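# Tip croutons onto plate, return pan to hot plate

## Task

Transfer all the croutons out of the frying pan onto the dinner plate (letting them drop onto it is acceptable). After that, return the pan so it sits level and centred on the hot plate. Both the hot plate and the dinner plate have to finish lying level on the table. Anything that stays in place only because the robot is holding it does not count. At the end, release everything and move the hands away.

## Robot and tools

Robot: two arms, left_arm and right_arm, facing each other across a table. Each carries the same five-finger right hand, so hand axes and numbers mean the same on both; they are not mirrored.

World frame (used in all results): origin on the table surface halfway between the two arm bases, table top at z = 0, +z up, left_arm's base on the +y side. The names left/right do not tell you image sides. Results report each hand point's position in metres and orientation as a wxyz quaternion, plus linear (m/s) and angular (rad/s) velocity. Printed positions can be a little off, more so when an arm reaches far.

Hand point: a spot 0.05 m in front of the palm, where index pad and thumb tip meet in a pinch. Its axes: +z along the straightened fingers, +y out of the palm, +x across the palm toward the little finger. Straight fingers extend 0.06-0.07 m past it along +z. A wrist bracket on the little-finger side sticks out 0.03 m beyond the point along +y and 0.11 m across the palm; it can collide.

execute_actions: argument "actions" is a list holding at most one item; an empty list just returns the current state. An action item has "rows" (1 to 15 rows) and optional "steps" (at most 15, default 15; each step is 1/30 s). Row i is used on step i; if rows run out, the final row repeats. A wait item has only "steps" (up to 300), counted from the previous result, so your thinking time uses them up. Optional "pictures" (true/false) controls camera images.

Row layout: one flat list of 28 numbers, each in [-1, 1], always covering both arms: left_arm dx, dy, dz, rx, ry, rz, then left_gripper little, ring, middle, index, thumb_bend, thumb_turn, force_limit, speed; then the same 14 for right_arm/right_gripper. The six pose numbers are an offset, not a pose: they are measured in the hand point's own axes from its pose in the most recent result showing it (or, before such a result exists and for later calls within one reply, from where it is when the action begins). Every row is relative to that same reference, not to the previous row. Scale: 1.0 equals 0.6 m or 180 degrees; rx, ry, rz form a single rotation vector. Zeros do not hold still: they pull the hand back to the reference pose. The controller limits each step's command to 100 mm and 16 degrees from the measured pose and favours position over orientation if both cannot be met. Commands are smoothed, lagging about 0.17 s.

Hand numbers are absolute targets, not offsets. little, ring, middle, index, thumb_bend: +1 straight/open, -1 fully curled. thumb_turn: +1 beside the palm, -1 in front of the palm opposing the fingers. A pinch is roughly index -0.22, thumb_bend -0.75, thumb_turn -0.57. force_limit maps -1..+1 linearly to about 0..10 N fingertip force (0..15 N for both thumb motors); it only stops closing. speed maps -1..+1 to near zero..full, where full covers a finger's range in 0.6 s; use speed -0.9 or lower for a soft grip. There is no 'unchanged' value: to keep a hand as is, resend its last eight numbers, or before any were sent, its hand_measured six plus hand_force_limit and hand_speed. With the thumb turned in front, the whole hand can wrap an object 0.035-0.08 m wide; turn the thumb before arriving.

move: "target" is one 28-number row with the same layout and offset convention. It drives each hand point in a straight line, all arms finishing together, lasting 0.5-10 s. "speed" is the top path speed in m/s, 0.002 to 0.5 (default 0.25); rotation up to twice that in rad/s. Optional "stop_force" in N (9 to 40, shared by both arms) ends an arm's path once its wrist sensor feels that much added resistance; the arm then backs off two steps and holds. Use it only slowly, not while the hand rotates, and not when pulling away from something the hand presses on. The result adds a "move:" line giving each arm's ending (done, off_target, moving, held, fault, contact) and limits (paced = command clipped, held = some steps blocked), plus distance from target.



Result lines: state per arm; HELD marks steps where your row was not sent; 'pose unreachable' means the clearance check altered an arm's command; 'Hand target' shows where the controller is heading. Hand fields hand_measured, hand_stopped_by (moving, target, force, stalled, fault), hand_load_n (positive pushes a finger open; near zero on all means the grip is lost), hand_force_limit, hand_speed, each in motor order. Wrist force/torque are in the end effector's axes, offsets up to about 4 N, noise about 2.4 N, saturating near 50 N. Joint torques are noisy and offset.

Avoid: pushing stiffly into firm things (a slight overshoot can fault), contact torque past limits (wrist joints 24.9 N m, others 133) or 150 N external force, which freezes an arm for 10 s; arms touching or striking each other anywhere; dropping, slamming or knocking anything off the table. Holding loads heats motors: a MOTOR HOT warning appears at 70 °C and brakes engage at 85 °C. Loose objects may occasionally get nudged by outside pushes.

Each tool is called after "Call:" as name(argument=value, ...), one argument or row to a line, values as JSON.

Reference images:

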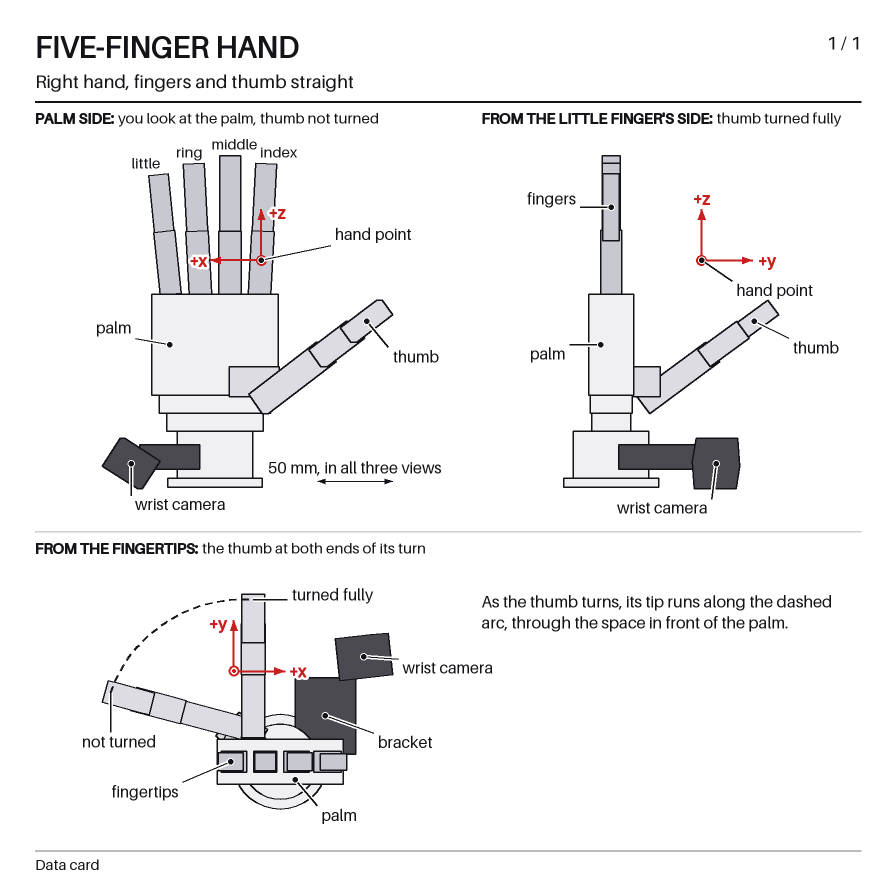

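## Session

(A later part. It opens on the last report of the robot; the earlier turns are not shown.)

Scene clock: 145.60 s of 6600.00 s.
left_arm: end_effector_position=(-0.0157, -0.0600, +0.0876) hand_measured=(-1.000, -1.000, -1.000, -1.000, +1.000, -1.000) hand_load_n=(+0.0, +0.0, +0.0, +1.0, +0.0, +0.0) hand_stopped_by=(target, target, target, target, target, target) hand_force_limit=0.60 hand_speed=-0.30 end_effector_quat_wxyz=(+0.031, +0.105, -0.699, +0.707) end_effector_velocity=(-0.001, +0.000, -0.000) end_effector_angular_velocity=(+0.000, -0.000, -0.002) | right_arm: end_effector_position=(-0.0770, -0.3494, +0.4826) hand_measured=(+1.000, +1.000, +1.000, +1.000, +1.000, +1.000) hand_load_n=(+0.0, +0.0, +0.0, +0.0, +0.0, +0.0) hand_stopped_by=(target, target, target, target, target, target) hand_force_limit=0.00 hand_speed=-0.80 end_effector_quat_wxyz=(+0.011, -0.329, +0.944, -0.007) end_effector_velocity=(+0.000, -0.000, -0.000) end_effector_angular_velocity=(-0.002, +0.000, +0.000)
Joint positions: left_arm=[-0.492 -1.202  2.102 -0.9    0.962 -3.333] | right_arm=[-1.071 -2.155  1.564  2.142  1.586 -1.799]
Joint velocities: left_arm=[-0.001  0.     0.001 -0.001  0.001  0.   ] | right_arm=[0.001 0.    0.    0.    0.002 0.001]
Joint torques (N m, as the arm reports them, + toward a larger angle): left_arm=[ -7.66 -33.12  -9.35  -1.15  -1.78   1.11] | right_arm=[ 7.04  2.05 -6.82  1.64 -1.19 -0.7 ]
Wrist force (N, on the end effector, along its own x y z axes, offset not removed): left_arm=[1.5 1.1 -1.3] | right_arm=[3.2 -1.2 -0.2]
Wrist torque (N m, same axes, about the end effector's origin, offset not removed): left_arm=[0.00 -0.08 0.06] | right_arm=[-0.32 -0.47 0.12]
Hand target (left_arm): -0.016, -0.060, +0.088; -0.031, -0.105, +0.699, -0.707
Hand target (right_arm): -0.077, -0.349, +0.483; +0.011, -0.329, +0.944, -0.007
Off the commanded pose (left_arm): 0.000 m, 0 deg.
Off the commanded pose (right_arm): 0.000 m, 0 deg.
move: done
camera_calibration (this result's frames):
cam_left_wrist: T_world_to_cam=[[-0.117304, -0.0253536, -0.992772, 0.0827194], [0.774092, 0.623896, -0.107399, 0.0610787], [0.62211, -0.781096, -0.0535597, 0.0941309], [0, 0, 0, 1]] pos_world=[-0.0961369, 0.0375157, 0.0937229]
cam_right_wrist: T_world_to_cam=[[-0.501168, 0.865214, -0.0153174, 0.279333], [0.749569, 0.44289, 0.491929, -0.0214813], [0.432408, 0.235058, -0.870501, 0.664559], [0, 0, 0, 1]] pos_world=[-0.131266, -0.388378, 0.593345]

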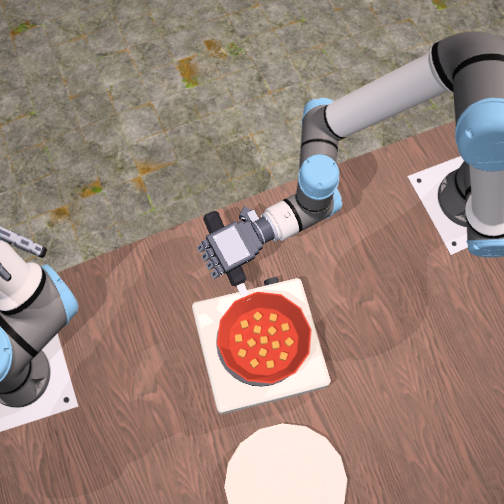

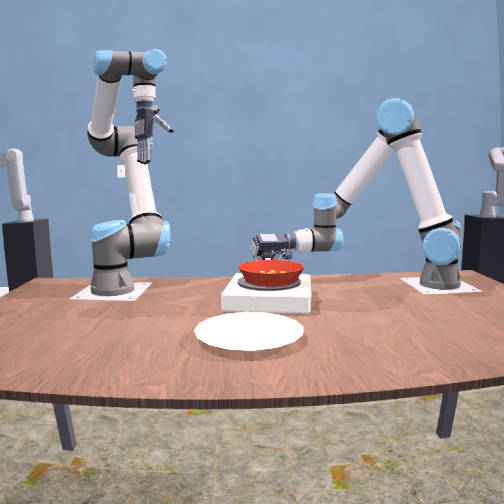

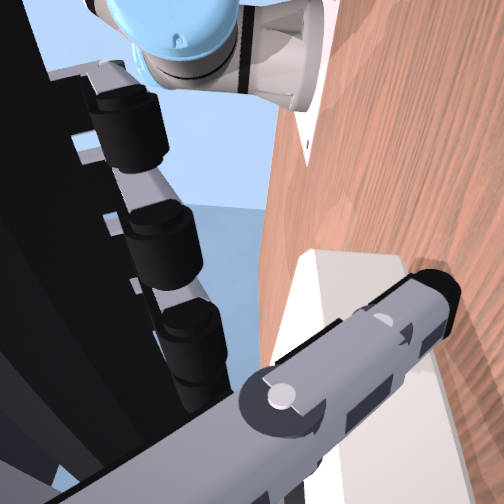

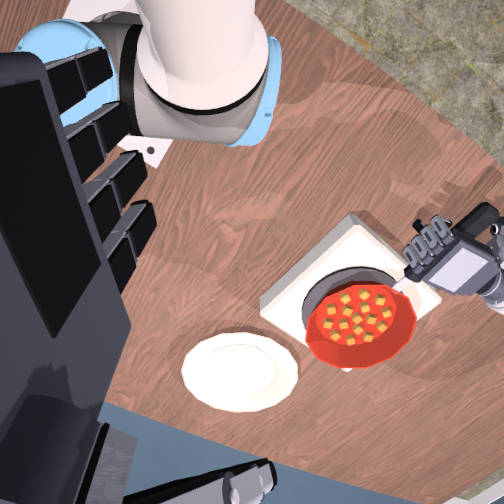

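Call:
move(
  target=[0,0,0,0,0,0,-1,-1,-1,-1,-1,-1,1,-0.3, 0,0,0,0,0,0,1,1,1,1,1,1,0,-0.8],
)

Call:
zoom_image(
  camera="cam_low",
  region=[230, 210, 330, 280],
)

Scene clock: 150.60 s of 6600.00 s.
left_arm: end_effector_position=(-0.0157, -0.0600, +0.0876) hand_measured=(-1.000, -1.000, -1.000, -1.000, -0.106, -1.000) hand_load_n=(+0.0, +0.0, -2.5, +1.0, +14.5, +4.5) hand_stopped_by=(target, target, target, target, force, target) hand_force_limit=1.00 hand_speed=-0.30 end_effector_quat_wxyz=(+0.031, +0.105, -0.699, +0.707) end_effector_velocity=(+0.001, -0.000, -0.000) end_effector_angular_velocity=(+0.000, -0.002, +0.001) | right_arm: end_effector_position=(-0.0770, -0.3494, +0.4826) hand_measured=(+1.000, +1.000, +1.000, +1.000, +1.000, +1.000) hand_load_n=(+0.0, +0.0, +0.0, +0.0, +0.0, +0.0) hand_stopped_by=(target, target, target, target, target, target) hand_force_limit=0.00 hand_speed=-0.80 end_effector_quat_wxyz=(+0.011, -0.329, +0.944, -0.007) end_effector_velocity=(-0.000, +0.000, +0.000) end_effector_angular_velocity=(+0.001, -0.000, +0.001)
Joint positions: left_arm=[-0.492 -1.202  2.102 -0.9    0.962 -3.333] | right_arm=[-1.071 -2.155  1.564  2.142  1.586 -1.799]
Joint velocities: left_arm=[ 0.001  0.    -0.    -0.    -0.001  0.002] | right_arm=[-0.    -0.    -0.    -0.    -0.001 -0.001]
Joint torques (N m, as the arm reports them, + toward a larger angle): left_arm=[ -4.85 -23.67 -13.6   -0.2   -1.57   1.13] | right_arm=[ 8.48  1.31 -7.96  1.45 -1.54 -0.58]
Wrist force (N, on the end effector, along its own x y z axes, offset not removed): left_arm=[0.4 3.0 -0.3] | right_arm=[2.4 3.6 -5.1]
Wrist torque (N m, same axes, about the end effector's origin, offset not removed): left_arm=[0.13 0.03 0.09] | right_arm=[0.95 0.06 0.21]
Hand target (left_arm): -0.016, -0.060, +0.088; -0.031, -0.105, +0.699, -0.707
Hand target (right_arm): -0.077, -0.349, +0.483; +0.011, -0.329, +0.944, -0.007
Off the commanded pose (left_arm): 0.000 m, 0 deg.
Off the commanded pose (right_arm): 0.000 m, 0 deg.
After step 90, 0.17 s passed at rest.
move: done
camera_calibration (this result's frames):
cam_left_wrist: T_world_to_cam=[[-0.117319, -0.02538, -0.99277, 0.0827252], [0.774091, 0.623894, -0.107427, 0.0610896], [0.622109, -0.781097, -0.053548, 0.094127], [0, 0, 0, 1]] pos_world=[-0.0961409, 0.0375084, 0.0937301]
cam_right_wrist: T_world_to_cam=[[-0.501168, 0.865214, -0.0153174, 0.279333], [0.749569, 0.44289, 0.491929, -0.0214813], [0.432408, 0.235058, -0.870501, 0.664559], [0, 0, 0, 1]] pos_world=[-0.131266, -0.388378, 0.593345]

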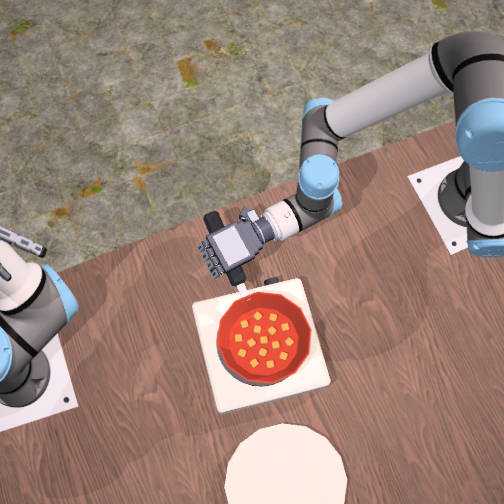

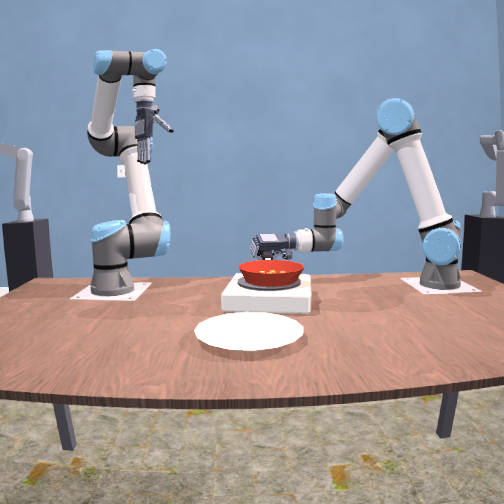

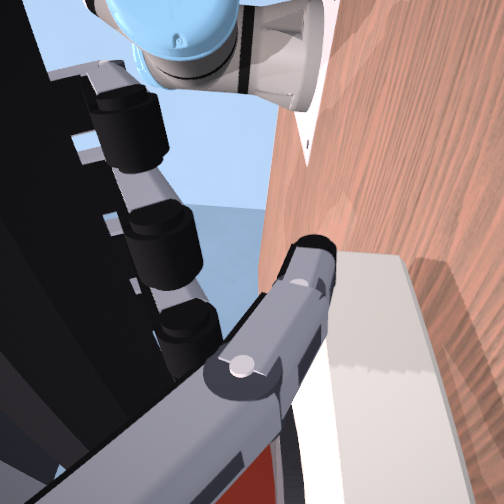

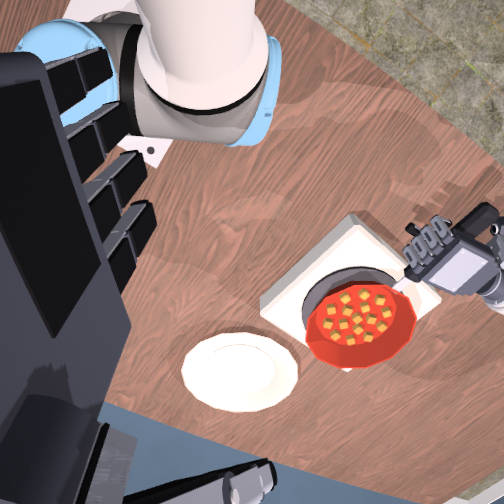

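Region (230, 210, 330, 280) of cam_low's 504x504 image, scaled by 5.040, with more detail than that image has; it fills the top 353 rows of this view, and the rest is white.

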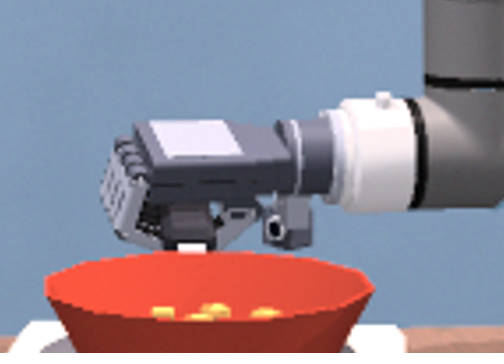

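Call:
execute_actions(
  actions=[
    {"rows":[[0,0,0,0,0,0,-1,-1,-1,-1,1,-1,1,1, 0,0,0,0,0,0,1,1,1,1,1,1,0,-0.8]],"steps":12},
  ],
  pictures=false,
)

Call:
execute_actions(
  actions=[
    {"rows":[[0,0,0,0,0,0,-1,-1,0.6,0.6,1,-1,1,0.6, 0,0,0,0,0,0,1,1,1,1,1,1,0,-0.8]],"steps":15},
  ],
  pictures=false,
)

Call:
move(
  target=[0,0,0,0,0,0,-1,-1,0.6,0.6,-1,-1,1,-0.3, 0,0,0,0,0,0,1,1,1,1,1,1,0,-0.8],
)

Call:
zoom_image(
  camera="cam_low",
  region=[230, 210, 330, 280],
)

Scene clock: 169.20 s of 6600.00 s.
left_arm: end_effector_position=(-0.0157, -0.0600, +0.0876) hand_measured=(-1.000, -1.000, -1.000, -1.000, +0.510, -1.000) hand_load_n=(+0.0, +0.0, +0.0, +1.0, +0.0, +0.0) hand_stopped_by=(target, target, target, target, moving, target) hand_force_limit=1.00 hand_speed=1.00 end_effector_quat_wxyz=(+0.031, +0.105, -0.699, +0.707) end_effector_velocity=(+0.000, +0.001, +0.000) end_effector_angular_velocity=(-0.000, +0.000, -0.001) | right_arm: end_effector_position=(-0.0770, -0.3494, +0.4826) hand_measured=(+1.000, +1.000, +1.000, +1.000, +1.000, +1.000) hand_load_n=(+0.0, +0.0, +0.0, +0.0, +0.0, +0.0) hand_stopped_by=(target, target, target, target, target, target) hand_force_limit=0.00 hand_speed=-0.80 end_effector_quat_wxyz=(+0.011, -0.329, +0.944, -0.007) end_effector_velocity=(+0.000, +0.000, -0.000) end_effector_angular_velocity=(-0.000, -0.001, -0.000)
Joint positions: left_arm=[-0.492 -1.202  2.102 -0.9    0.962 -3.333] | right_arm=[-1.071 -2.155  1.564  2.142  1.586 -1.799]
Joint velocities: left_arm=[ 0.    -0.001  0.002 -0.001  0.001  0.   ] | right_arm=[-0.     0.    -0.    -0.001  0.    -0.   ]
Joint torques (N m, as the arm reports them, + toward a larger angle): left_arm=[ -4.47 -23.27  -8.86  -0.92  -1.51   1.16] | right_arm=[ 7.17  0.93 -6.77  1.43 -1.61 -0.55]
Wrist force (N, on the end effector, along its own x y z axes, offset not removed): left_arm=[-0.2 2.8 -1.3] | right_arm=[0.2 -3.8 -1.3]
Wrist torque (N m, same axes, about the end effector's origin, offset not removed): left_arm=[0.22 0.15 0.00] | right_arm=[-0.70 -0.07 0.06]
Hand target (left_arm): -0.016, -0.060, +0.088; -0.031, -0.105, +0.699, -0.707
Hand target (right_arm): -0.077, -0.349, +0.483; +0.011, -0.329, +0.944, -0.007
Off the commanded pose (left_arm): 0.000 m, 0 deg.
Off the commanded pose (right_arm): 0.000 m, 0 deg.
Steps of this call (steps 1 to 90: nothing new was sent; then 15.20 s passed at rest; steps 91 to 102: all 12 steps of this action). Readings (end_effector_position | what the end effector reports):
91: left_arm (-0.0157, -0.0600, +0.0876) | right_arm (-0.0770, -0.3494, +0.4826) | left_arm hand_measured=(-1.000, -1.000, -1.000, -1.000, -0.106, -1.000) hand_load_n=(+0.0, +0.0, -2.5, +1.0, +14.5, +4.5) hand_stopped_by=(target, target, target, target, moving, target) hand_force_limit=1.00 hand_speed=1.00 | right_arm hand_measured=(+1.000, +1.000, +1.000, +1.000, +1.000, +1.000) hand_load_n=(+0.0, +0.0, +0.0, +0.0, +0.0, +0.0) hand_stopped_by=(target, target, target, target, target, target) hand_force_limit=0.00 hand_speed=-0.80
92: left_arm (-0.0157, -0.0600, +0.0876) | right_arm (-0.0770, -0.3494, +0.4826) | left_arm hand_measured=(-1.000, -1.000, -1.000, -1.000, -0.106, -1.000) hand_load_n=(+0.0, +0.0, -2.5, +1.0, +14.5, +4.5) hand_stopped_by=(target, target, target, target, moving, target) hand_force_limit=1.00 hand_speed=1.00 | right_arm hand_measured=(+1.000, +1.000, +1.000, +1.000, +1.000, +1.000) hand_load_n=(+0.0, +0.0, +0.0, +0.0, +0.0, +0.0) hand_stopped_by=(target, target, target, target, target, target) hand_force_limit=0.00 hand_speed=-0.80
94: left_arm (-0.0157, -0.0600, +0.0876) | right_arm (-0.0770, -0.3494, +0.4826) | left_arm hand_measured=(-1.000, -1.000, -1.000, -1.000, -0.044, -1.000) hand_load_n=(+0.0, +0.0, -1.5, +1.0, +11.0, +3.0) hand_stopped_by=(target, target, target, target, moving, target) hand_force_limit=1.00 hand_speed=1.00 | right_arm hand_measured=(+1.000, +1.000, +1.000, +1.000, +1.000, +1.000) hand_load_n=(+0.0, +0.0, +0.0, +0.0, +0.0, +0.0) hand_stopped_by=(target, target, target, target, target, target) hand_force_limit=0.00 hand_speed=-0.80
98: left_arm (-0.0157, -0.0600, +0.0876) | right_arm (-0.0770, -0.3494, +0.4826) | left_arm hand_measured=(-1.000, -1.000, -1.000, -1.000, +0.230, -1.000) hand_load_n=(+0.0, +0.0, +0.0, +1.0, +0.0, +0.0) hand_stopped_by=(target, target, target, target, moving, target) hand_force_limit=1.00 hand_speed=1.00 | right_arm hand_measured=(+1.000, +1.000, +1.000, +1.000, +1.000, +1.000) hand_load_n=(+0.0, +0.0, +0.0, +0.0, +0.0, +0.0) hand_stopped_by=(target, target, target, target, target, target) hand_force_limit=0.00 hand_speed=-0.80
102: the state above

Scene clock: 169.70 s of 6600.00 s.
left_arm: end_effector_position=(-0.0157, -0.0600, +0.0876) hand_measured=(-1.000, -1.000, +0.058, +0.058, +1.000, -1.000) hand_load_n=(+0.0, +0.0, +0.5, +0.5, +0.0, +0.0) hand_stopped_by=(target, target, moving, moving, target, target) hand_force_limit=1.00 hand_speed=0.60 end_effector_quat_wxyz=(+0.031, +0.105, -0.699, +0.707) end_effector_velocity=(+0.000, +0.000, -0.001) end_effector_angular_velocity=(+0.001, -0.000, +0.001) | right_arm: end_effector_position=(-0.0770, -0.3494, +0.4826) hand_measured=(+1.000, +1.000, +1.000, +1.000, +1.000, +1.000) hand_load_n=(+0.0, +0.0, +0.0, +0.0, +0.0, +0.0) hand_stopped_by=(target, target, target, target, target, target) hand_force_limit=0.00 hand_speed=-0.80 end_effector_quat_wxyz=(+0.011, -0.329, +0.944, -0.007) end_effector_velocity=(+0.000, -0.000, -0.000) end_effector_angular_velocity=(-0.001, +0.000, +0.001)
Joint positions: left_arm=[-0.492 -1.202  2.102 -0.9    0.962 -3.333] | right_arm=[-1.071 -2.155  1.564  2.142  1.586 -1.799]
Joint velocities: left_arm=[ 0.     0.001  0.001  0.    -0.001 -0.001] | right_arm=[-0.     0.001  0.    -0.     0.001 -0.001]
Joint torques (N m, as the arm reports them, + toward a larger angle): left_arm=[ -4.39 -23.57  -9.5   -1.22  -1.62   1.14] | right_arm=[ 8.24  2.75 -6.36  1.27 -1.54 -0.78]
Wrist force (N, on the end effector, along its own x y z axes, offset not removed): left_arm=[0.5 -1.3 -1.5] | right_arm=[0.6 1.2 -5.4]
Wrist torque (N m, same axes, about the end effector's origin, offset not removed): left_arm=[-0.22 0.05 0.00] | right_arm=[0.61 0.16 0.15]
Hand target (left_arm): -0.016, -0.060, +0.088; -0.031, -0.105, +0.699, -0.707
Hand target (right_arm): -0.077, -0.349, +0.483; +0.011, -0.329, +0.944, -0.007
Off the commanded pose (left_arm): 0.000 m, 0 deg.
Off the commanded pose (right_arm): 0.000 m, 0 deg.
Steps of this call (steps 1 to 15: all 15 steps of this action). Readings (end_effector_position | what the end effector reports):
1: left_arm (-0.0157, -0.0600, +0.0876) | right_arm (-0.0770, -0.3494, +0.4826) | left_arm hand_measured=(-1.000, -1.000, -1.000, -1.000, +0.580, -1.000) hand_load_n=(+0.0, +0.0, +0.0, +1.0, +0.0, +0.0) hand_stopped_by=(target, target, moving, moving, moving, target) hand_force_limit=1.00 hand_speed=0.60 | right_arm hand_measured=(+1.000, +1.000, +1.000, +1.000, +1.000, +1.000) hand_load_n=(+0.0, +0.0, +0.0, +0.0, +0.0, +0.0) hand_stopped_by=(target, target, target, target, target, target) hand_force_limit=0.00 hand_speed=-0.80
2: left_arm (-0.0157, -0.0600, +0.0876) | right_arm (-0.0770, -0.3494, +0.4826) | left_arm hand_measured=(-1.000, -1.000, -1.000, -1.000, +0.640, -1.000) hand_load_n=(+0.0, +0.0, +0.0, +1.0, +0.0, +0.0) hand_stopped_by=(target, target, moving, moving, moving, target) hand_force_limit=1.00 hand_speed=0.60 | right_arm hand_measured=(+1.000, +1.000, +1.000, +1.000, +1.000, +1.000) hand_load_n=(+0.0, +0.0, +0.0, +0.0, +0.0, +0.0) hand_stopped_by=(target, target, target, target, target, target) hand_force_limit=0.00 hand_speed=-0.80
4: left_arm (-0.0157, -0.0600, +0.0876) | right_arm (-0.0770, -0.3494, +0.4826) | left_arm hand_measured=(-1.000, -1.000, -0.920, -0.920, +0.752, -1.000) hand_load_n=(+0.0, +0.0, +0.0, +0.0, +0.0, +0.0) hand_stopped_by=(target, target, moving, moving, moving, target) hand_force_limit=1.00 hand_speed=0.60 | right_arm hand_measured=(+1.000, +1.000, +1.000, +1.000, +1.000, +1.000) hand_load_n=(+0.0, +0.0, +0.0, +0.0, +0.0, +0.0) hand_stopped_by=(target, target, target, target, target, target) hand_force_limit=0.00 hand_speed=-0.80
8: left_arm (-0.0157, -0.0600, +0.0876) | right_arm (-0.0770, -0.3494, +0.4826) | left_arm hand_measured=(-1.000, -1.000, -0.564, -0.564, +0.976, -1.000) hand_load_n=(+0.0, +0.0, +0.5, +0.0, +0.0, +0.0) hand_stopped_by=(target, target, moving, moving, moving, target) hand_force_limit=1.00 hand_speed=0.60 | right_arm hand_measured=(+1.000, +1.000, +1.000, +1.000, +1.000, +1.000) hand_load_n=(+0.0, +0.0, +0.0, +0.0, +0.0, +0.0) hand_stopped_by=(target, target, target, target, target, target) hand_force_limit=0.00 hand_speed=-0.80
15: the state above

Scene clock: 173.10 s of 6600.00 s.
left_arm: end_effector_position=(-0.0157, -0.0600, +0.0876) hand_measured=(-1.000, -1.000, +0.600, +0.600, -1.000, -1.000) hand_load_n=(+0.0, +0.0, +0.0, +0.0, +0.5, +0.5) hand_stopped_by=(target, target, target, target, target, target) hand_force_limit=1.00 hand_speed=-0.30 end_effector_quat_wxyz=(+0.031, +0.105, -0.699, +0.707) end_effector_velocity=(-0.001, -0.001, +0.001) end_effector_angular_velocity=(-0.001, -0.000, -0.002) | right_arm: end_effector_position=(-0.0770, -0.3494, +0.4826) hand_measured=(+1.000, +1.000, +1.000, +1.000, +1.000, +1.000) hand_load_n=(+0.0, +0.0, +0.0, +0.0, +0.0, +0.0) hand_stopped_by=(target, target, target, target, target, target) hand_force_limit=0.00 hand_speed=-0.80 end_effector_quat_wxyz=(+0.011, -0.329, +0.944, -0.007) end_effector_velocity=(+0.000, -0.000, +0.000) end_effector_angular_velocity=(-0.001, -0.001, -0.000)
Joint positions: left_arm=[-0.492 -1.202  2.102 -0.9    0.962 -3.333] | right_arm=[-1.071 -2.155  1.564  2.142  1.586 -1.799]
Joint velocities: left_arm=[ 0.     0.    -0.002  0.     0.002  0.001] | right_arm=[-0.     0.001 -0.001 -0.     0.002  0.   ]
Joint torques (N m, as the arm reports them, + toward a larger angle): left_arm=[ -4.02 -23.49 -10.43  -1.06  -1.56   1.2 ] | right_arm=[ 7.58  2.01 -6.4   1.61 -1.32 -0.68]
Wrist force (N, on the end effector, along its own x y z axes, offset not removed): left_arm=[0.9 1.9 -1.7] | right_arm=[3.4 2.8 -3.2]
Wrist torque (N m, same axes, about the end effector's origin, offset not removed): left_arm=[0.06 -0.06 0.09] | right_arm=[0.71 -0.19 0.24]
Hand target (left_arm): -0.016, -0.060, +0.088; -0.031, -0.105, +0.699, -0.707
Hand target (right_arm): -0.077, -0.349, +0.483; +0.011, -0.329, +0.944, -0.007
Off the commanded pose (left_arm): 0.000 m, 0 deg.
Off the commanded pose (right_arm): 0.000 m, 0 deg.
move: done
camera_calibration (this result's frames):
cam_left_wrist: T_world_to_cam=[[-0.117304, -0.0253533, -0.992772, 0.0827193], [0.774092, 0.623897, -0.107398, 0.0610785], [0.62211, -0.781096, -0.0535598, 0.0941309], [0, 0, 0, 1]] pos_world=[-0.0961369, 0.0375157, 0.0937228]
cam_right_wrist: T_world_to_cam=[[-0.501168, 0.865214, -0.0153169, 0.279332], [0.749569, 0.44289, 0.491929, -0.0214813], [0.432408, 0.235058, -0.870501, 0.664559], [0, 0, 0, 1]] pos_world=[-0.131266, -0.388378, 0.593345]

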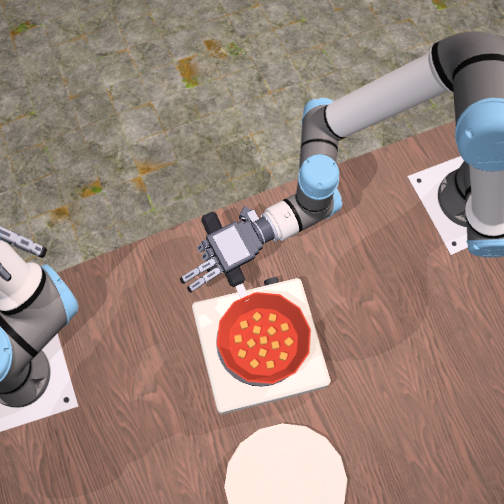

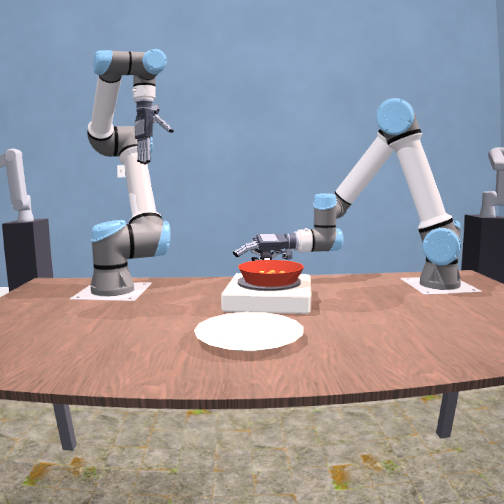

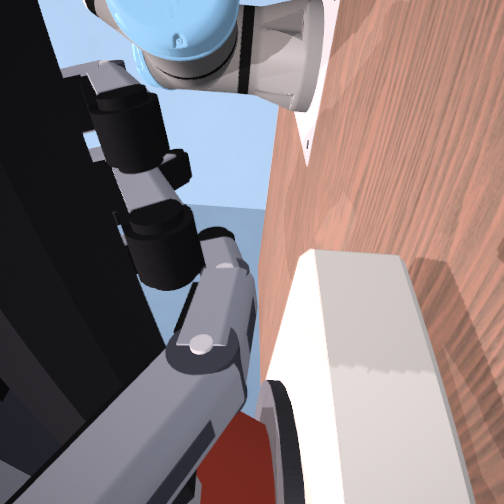

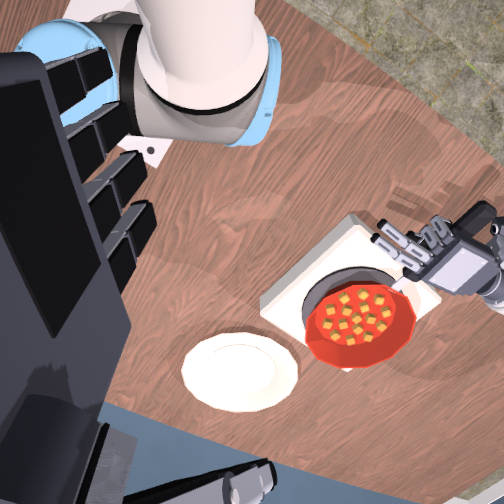

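Region (230, 210, 330, 280) of cam_low's 504x504 image, scaled by 5.040, with more detail than that image has; it fills the top 353 rows of this view, and the rest is white.

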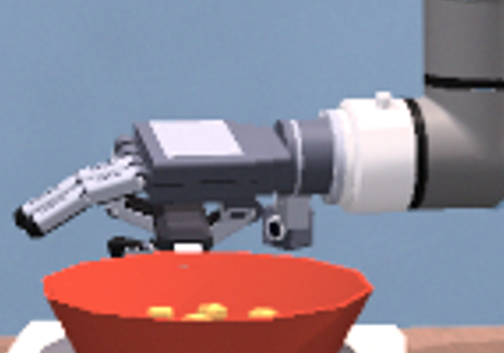

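Call:
move(
  target=[0,0,0.03,0,0,0,0.3,0.3,0.6,0.6,0.2,-1,1,0.5, 0,0,0,0,0,0,1,1,1,1,1,1,0,-0.8],
  speed=0.03,
)

Call:
move(
  target=[0,0,0,0,0,0,0.3,0.3,0.6,0.6,-1,-1,1,-0.3, 0,0,0,0,0,0,1,1,1,1,1,1,0,-0.8],
)

Call:
zoom_image(
  camera="cam_low",
  region=[230, 210, 330, 280],
)

Scene clock: 184.77 s of 6600.00 s.
left_arm: end_effector_position=(-0.0138, -0.0777, +0.0876) hand_measured=(+0.300, +0.300, +0.600, +0.600, +0.200, -1.000) hand_load_n=(+0.0, +0.0, +0.0, +0.0, +0.0, +0.0) hand_stopped_by=(target, target, target, target, target, target) hand_force_limit=1.00 hand_speed=0.50 end_effector_quat_wxyz=(+0.031, +0.105, -0.699, +0.707) end_effector_velocity=(+0.001, -0.002, +0.000) end_effector_angular_velocity=(-0.000, +0.001, +0.002) | right_arm: end_effector_position=(-0.0770, -0.3494, +0.4826) hand_measured=(+1.000, +1.000, +1.000, +1.000, +1.000, +1.000) hand_load_n=(+0.0, +0.0, +0.0, +0.0, +0.0, +0.0) hand_stopped_by=(target, target, target, target, target, target) hand_force_limit=0.00 hand_speed=-0.80 end_effector_quat_wxyz=(+0.011, -0.329, +0.944, -0.007) end_effector_velocity=(-0.000, +0.000, +0.000) end_effector_angular_velocity=(+0.001, +0.001, +0.000)
Joint positions: left_arm=[-0.468 -1.172  2.051 -0.881  0.987 -3.333] | right_arm=[-1.071 -2.155  1.564  2.142  1.586 -1.799]
Joint velocities: left_arm=[ 0.003  0.003 -0.006  0.003  0.001 -0.   ] | right_arm=[-0.    -0.    -0.     0.    -0.001 -0.   ]
Joint torques (N m, as the arm reports them, + toward a larger angle): left_arm=[  7.53 -24.74 -21.38   0.07   1.54   0.67] | right_arm=[ 8.56  1.88 -8.5   1.46 -1.39 -0.84]
Wrist force (N, on the end effector, along its own x y z axes, offset not removed): left_arm=[1.0 -0.7 -2.8] | right_arm=[-0.2 -2.2 1.0]
Wrist torque (N m, same axes, about the end effector's origin, offset not removed): left_arm=[-0.08 0.06 0.09] | right_arm=[-0.35 -0.20 0.07]
Hand target (left_arm): -0.014, -0.078, +0.088; -0.031, -0.105, +0.699, -0.707
Hand target (right_arm): -0.077, -0.349, +0.483; +0.011, -0.329, +0.944, -0.007
Off the commanded pose (left_arm): 0.000 m, 0 deg.
Off the commanded pose (right_arm): 0.000 m, 0 deg.
After step 90, 7.63 s passed at rest.
move: done
camera_calibration (this result's frames):
cam_left_wrist: T_world_to_cam=[[-0.117229, -0.0253712, -0.992781, 0.0825272], [0.774098, 0.623897, -0.107351, 0.0706479], [0.622117, -0.781094, -0.0534994, 0.0791247], [0, 0, 0, 1]] pos_world=[-0.0942386, 0.0198206, 0.0937486]
cam_right_wrist: T_world_to_cam=[[-0.501168, 0.865214, -0.0153172, 0.279333], [0.749569, 0.44289, 0.491929, -0.0214812], [0.432408, 0.235058, -0.870501, 0.664559], [0, 0, 0, 1]] pos_world=[-0.131266, -0.388378, 0.593345]

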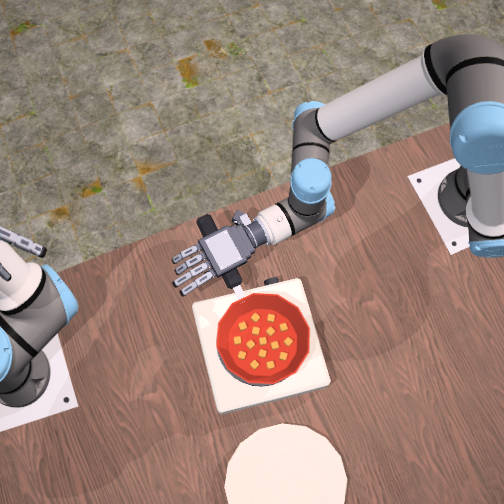

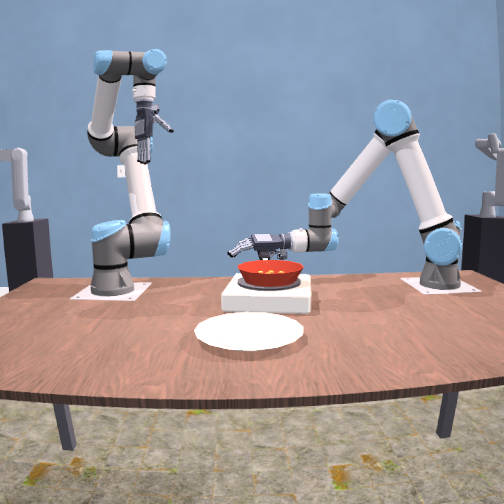

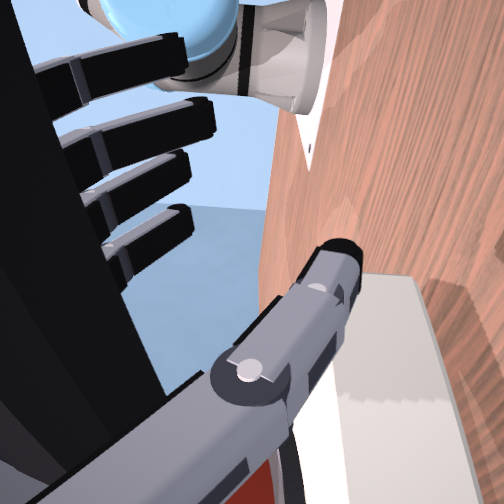

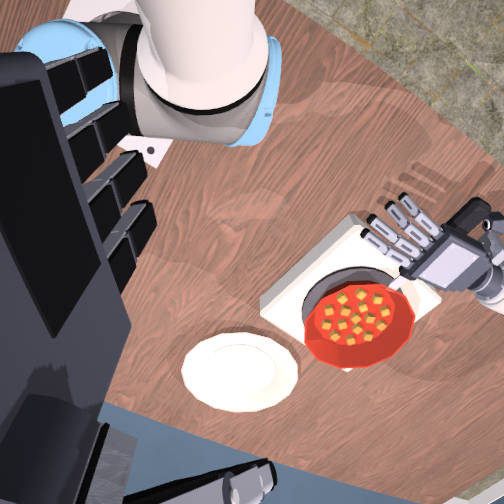

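Scene clock: 186.67 s of 6600.00 s.
left_arm: end_effector_position=(-0.0138, -0.0777, +0.0876) hand_measured=(+0.300, +0.300, +0.600, +0.600, -1.000, -1.000) hand_load_n=(+0.0, +0.0, +0.0, +0.0, +0.5, +0.0) hand_stopped_by=(target, target, target, target, target, target) hand_force_limit=1.00 hand_speed=-0.30 end_effector_quat_wxyz=(+0.031, +0.105, -0.699, +0.707) end_effector_velocity=(+0.000, +0.000, -0.001) end_effector_angular_velocity=(+0.002, -0.000, +0.000) | right_arm: end_effector_position=(-0.0770, -0.3494, +0.4826) hand_measured=(+1.000, +1.000, +1.000, +1.000, +1.000, +1.000) hand_load_n=(+0.0, +0.0, +0.0, +0.0, +0.0, +0.0) hand_stopped_by=(target, target, target, target, target, target) hand_force_limit=0.00 hand_speed=-0.80 end_effector_quat_wxyz=(+0.011, -0.329, +0.944, -0.007) end_effector_velocity=(-0.000, -0.000, -0.000) end_effector_angular_velocity=(+0.001, -0.001, -0.000)
Joint positions: left_arm=[-0.468 -1.172  2.051 -0.881  0.987 -3.333] | right_arm=[-1.071 -2.155  1.564  2.142  1.586 -1.799]
Joint velocities: left_arm=[ 0.001  0.001  0.     0.     0.    -0.001] | right_arm=[ 0.    -0.001  0.    -0.    -0.     0.   ]
Joint torques (N m, as the arm reports them, + toward a larger angle): left_arm=[ -7.94 -37.46  -8.96  -3.85  -1.9    0.55] | right_arm=[ 8.79  2.14 -7.02  1.28 -1.29 -0.63]
Wrist force (N, on the end effector, along its own x y z axes, offset not removed): left_arm=[0.8 1.3 -1.6] | right_arm=[-1.7 0.6 -0.5]
Wrist torque (N m, same axes, about the end effector's origin, offset not removed): left_arm=[0.01 0.00 0.07] | right_arm=[0.06 0.53 -0.08]
Hand target (left_arm): -0.014, -0.078, +0.088; -0.031, -0.105, +0.699, -0.707
Hand target (right_arm): -0.077, -0.349, +0.483; +0.011, -0.329, +0.944, -0.007
Off the commanded pose (left_arm): 0.000 m, 0 deg.
Off the commanded pose (right_arm): 0.000 m, 0 deg.
move: done
camera_calibration (this result's frames):
cam_left_wrist: T_world_to_cam=[[-0.11723, -0.0253732, -0.992781, 0.0825285], [0.774095, 0.6239, -0.107353, 0.0706461], [0.62212, -0.781092, -0.0534987, 0.0791236], [0, 0, 0, 1]] pos_world=[-0.0942364, 0.0198207, 0.0937497]
cam_right_wrist: T_world_to_cam=[[-0.501168, 0.865214, -0.015317, 0.279332], [0.749569, 0.44289, 0.491929, -0.0214814], [0.432408, 0.235058, -0.870501, 0.664559], [0, 0, 0, 1]] pos_world=[-0.131266, -0.388378, 0.593345]

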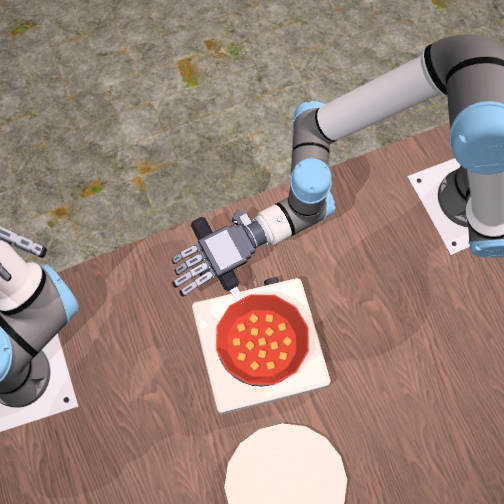

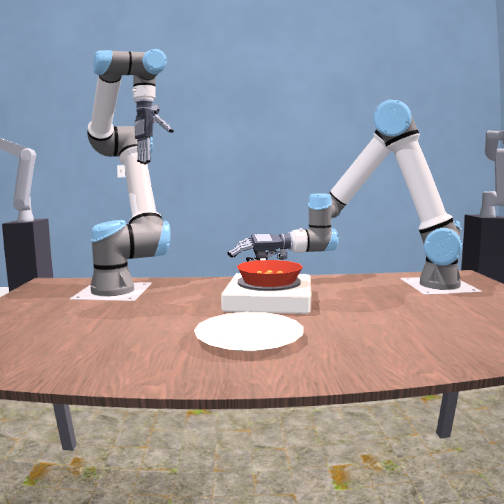

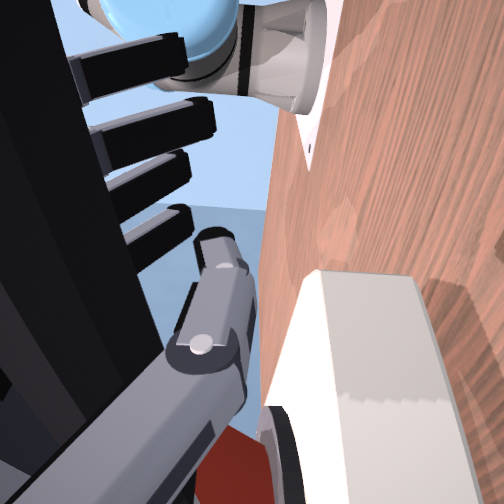

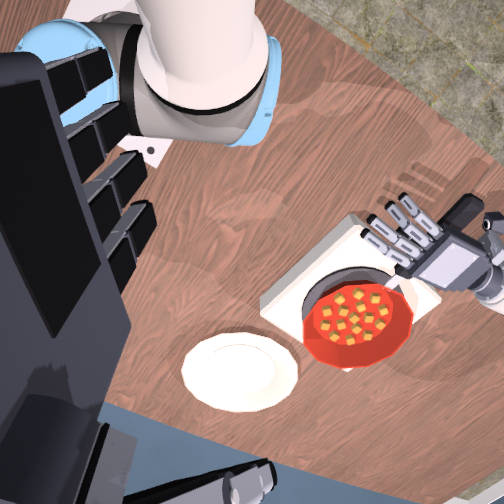

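Region (230, 210, 330, 280) of cam_low's 504x504 image, scaled by 5.040, with more detail than that image has; it fills the top 353 rows of this view, and the rest is white.

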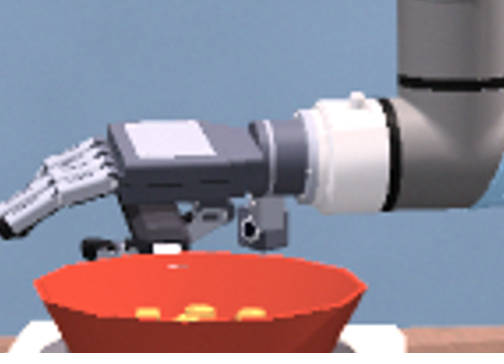

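Call:
move(
  target=[0,0,0,0,0,0,-1,-1,-1,-1,-1,-1,1,-0.3, 0,0,0,0,0,0,1,1,1,1,1,1,0,-0.8],
)

Call:
zoom_image(
  camera="cam_low",
  region=[230, 210, 330, 280],
)

Scene clock: 192.00 s of 6600.00 s.
left_arm: end_effector_position=(-0.0138, -0.0777, +0.0876) hand_measured=(-1.000, -1.000, -0.244, -0.320, -0.998, -1.000) hand_load_n=(+0.0, +0.0, +10.5, +11.5, +2.5, -4.0) hand_stopped_by=(target, target, force, force, target, target) hand_force_limit=1.00 hand_speed=-0.30 end_effector_quat_wxyz=(+0.031, +0.105, -0.699, +0.707) end_effector_velocity=(-0.001, +0.000, -0.000) end_effector_angular_velocity=(+0.000, -0.001, -0.002) | right_arm: end_effector_position=(-0.0770, -0.3494, +0.4826) hand_measured=(+1.000, +1.000, +1.000, +1.000, +1.000, +1.000) hand_load_n=(+0.0, +0.0, +0.0, +0.0, +0.0, +0.0) hand_stopped_by=(target, target, target, target, target, target) hand_force_limit=0.00 hand_speed=-0.80 end_effector_quat_wxyz=(+0.011, -0.329, +0.944, -0.007) end_effector_velocity=(-0.000, -0.000, -0.000) end_effector_angular_velocity=(-0.001, -0.000, +0.001)
Joint positions: left_arm=[-0.468 -1.172  2.051 -0.881  0.987 -3.333] | right_arm=[-1.071 -2.155  1.564  2.142  1.586 -1.799]
Joint velocities: left_arm=[-0.001 -0.001  0.001  0.     0.001  0.001] | right_arm=[ 0.    -0.     0.     0.     0.001 -0.001]
Joint torques (N m, as the arm reports them, + toward a larger angle): left_arm=[ -6.88 -35.4  -10.47  -3.33  -1.75   0.55] | right_arm=[ 8.47  0.16 -7.11  1.55 -1.26 -0.63]
Wrist force (N, on the end effector, along its own x y z axes, offset not removed): left_arm=[0.3 0.2 -1.3] | right_arm=[6.0 -3.2 -3.0]
Wrist torque (N m, same axes, about the end effector's origin, offset not removed): left_arm=[0.07 0.12 0.13] | right_arm=[-0.53 -0.96 0.27]
Hand target (left_arm): -0.014, -0.078, +0.088; -0.031, -0.105, +0.699, -0.707
Hand target (right_arm): -0.077, -0.349, +0.483; +0.011, -0.329, +0.944, -0.007
Off the commanded pose (left_arm): 0.000 m, 0 deg.
Off the commanded pose (right_arm): 0.000 m, 0 deg.
After step 90, 0.93 s passed at rest.
move: done
camera_calibration (this result's frames):
cam_left_wrist: T_world_to_cam=[[-0.117231, -0.0253749, -0.99278, 0.0825285], [0.774097, 0.623898, -0.107355, 0.0706481], [0.622118, -0.781094, -0.0534977, 0.0791246], [0, 0, 0, 1]] pos_world=[-0.0942384, 0.0198207, 0.0937501]
cam_right_wrist: T_world_to_cam=[[-0.501168, 0.865214, -0.0153171, 0.279332], [0.749569, 0.44289, 0.491929, -0.0214813], [0.432408, 0.235058, -0.870501, 0.664559], [0, 0, 0, 1]] pos_world=[-0.131266, -0.388378, 0.593345]

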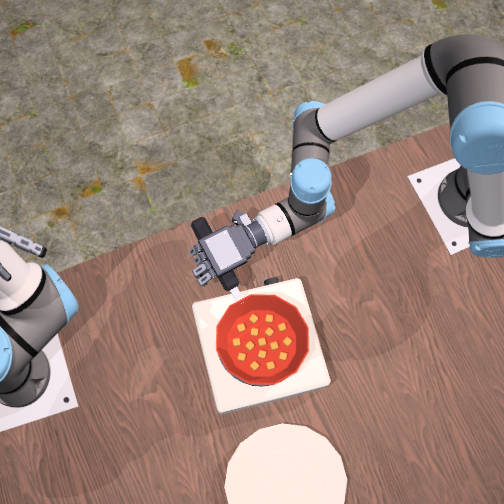

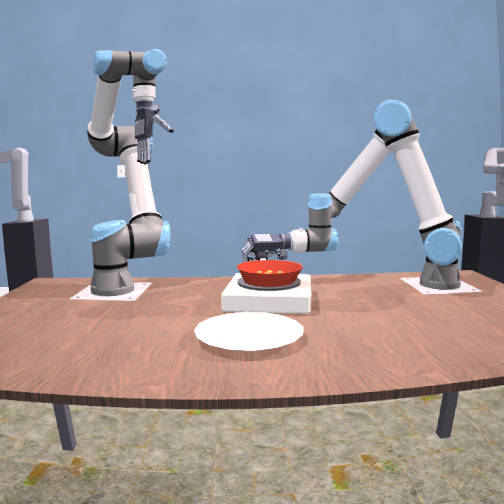

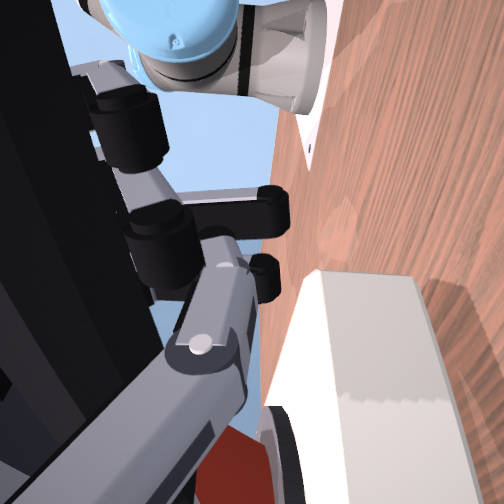

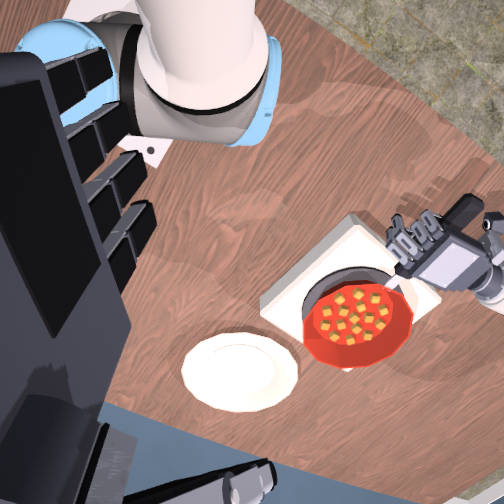

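Region (230, 210, 330, 280) of cam_low's 504x504 image, scaled by 5.040, with more detail than that image has; it fills the top 353 rows of this view, and the rest is white.

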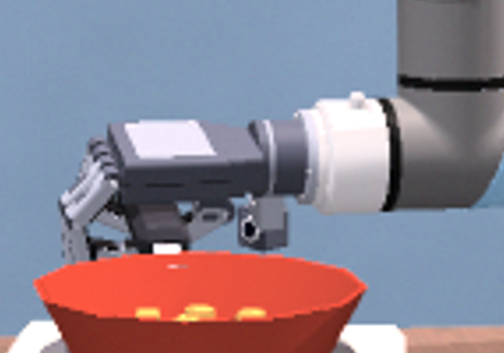

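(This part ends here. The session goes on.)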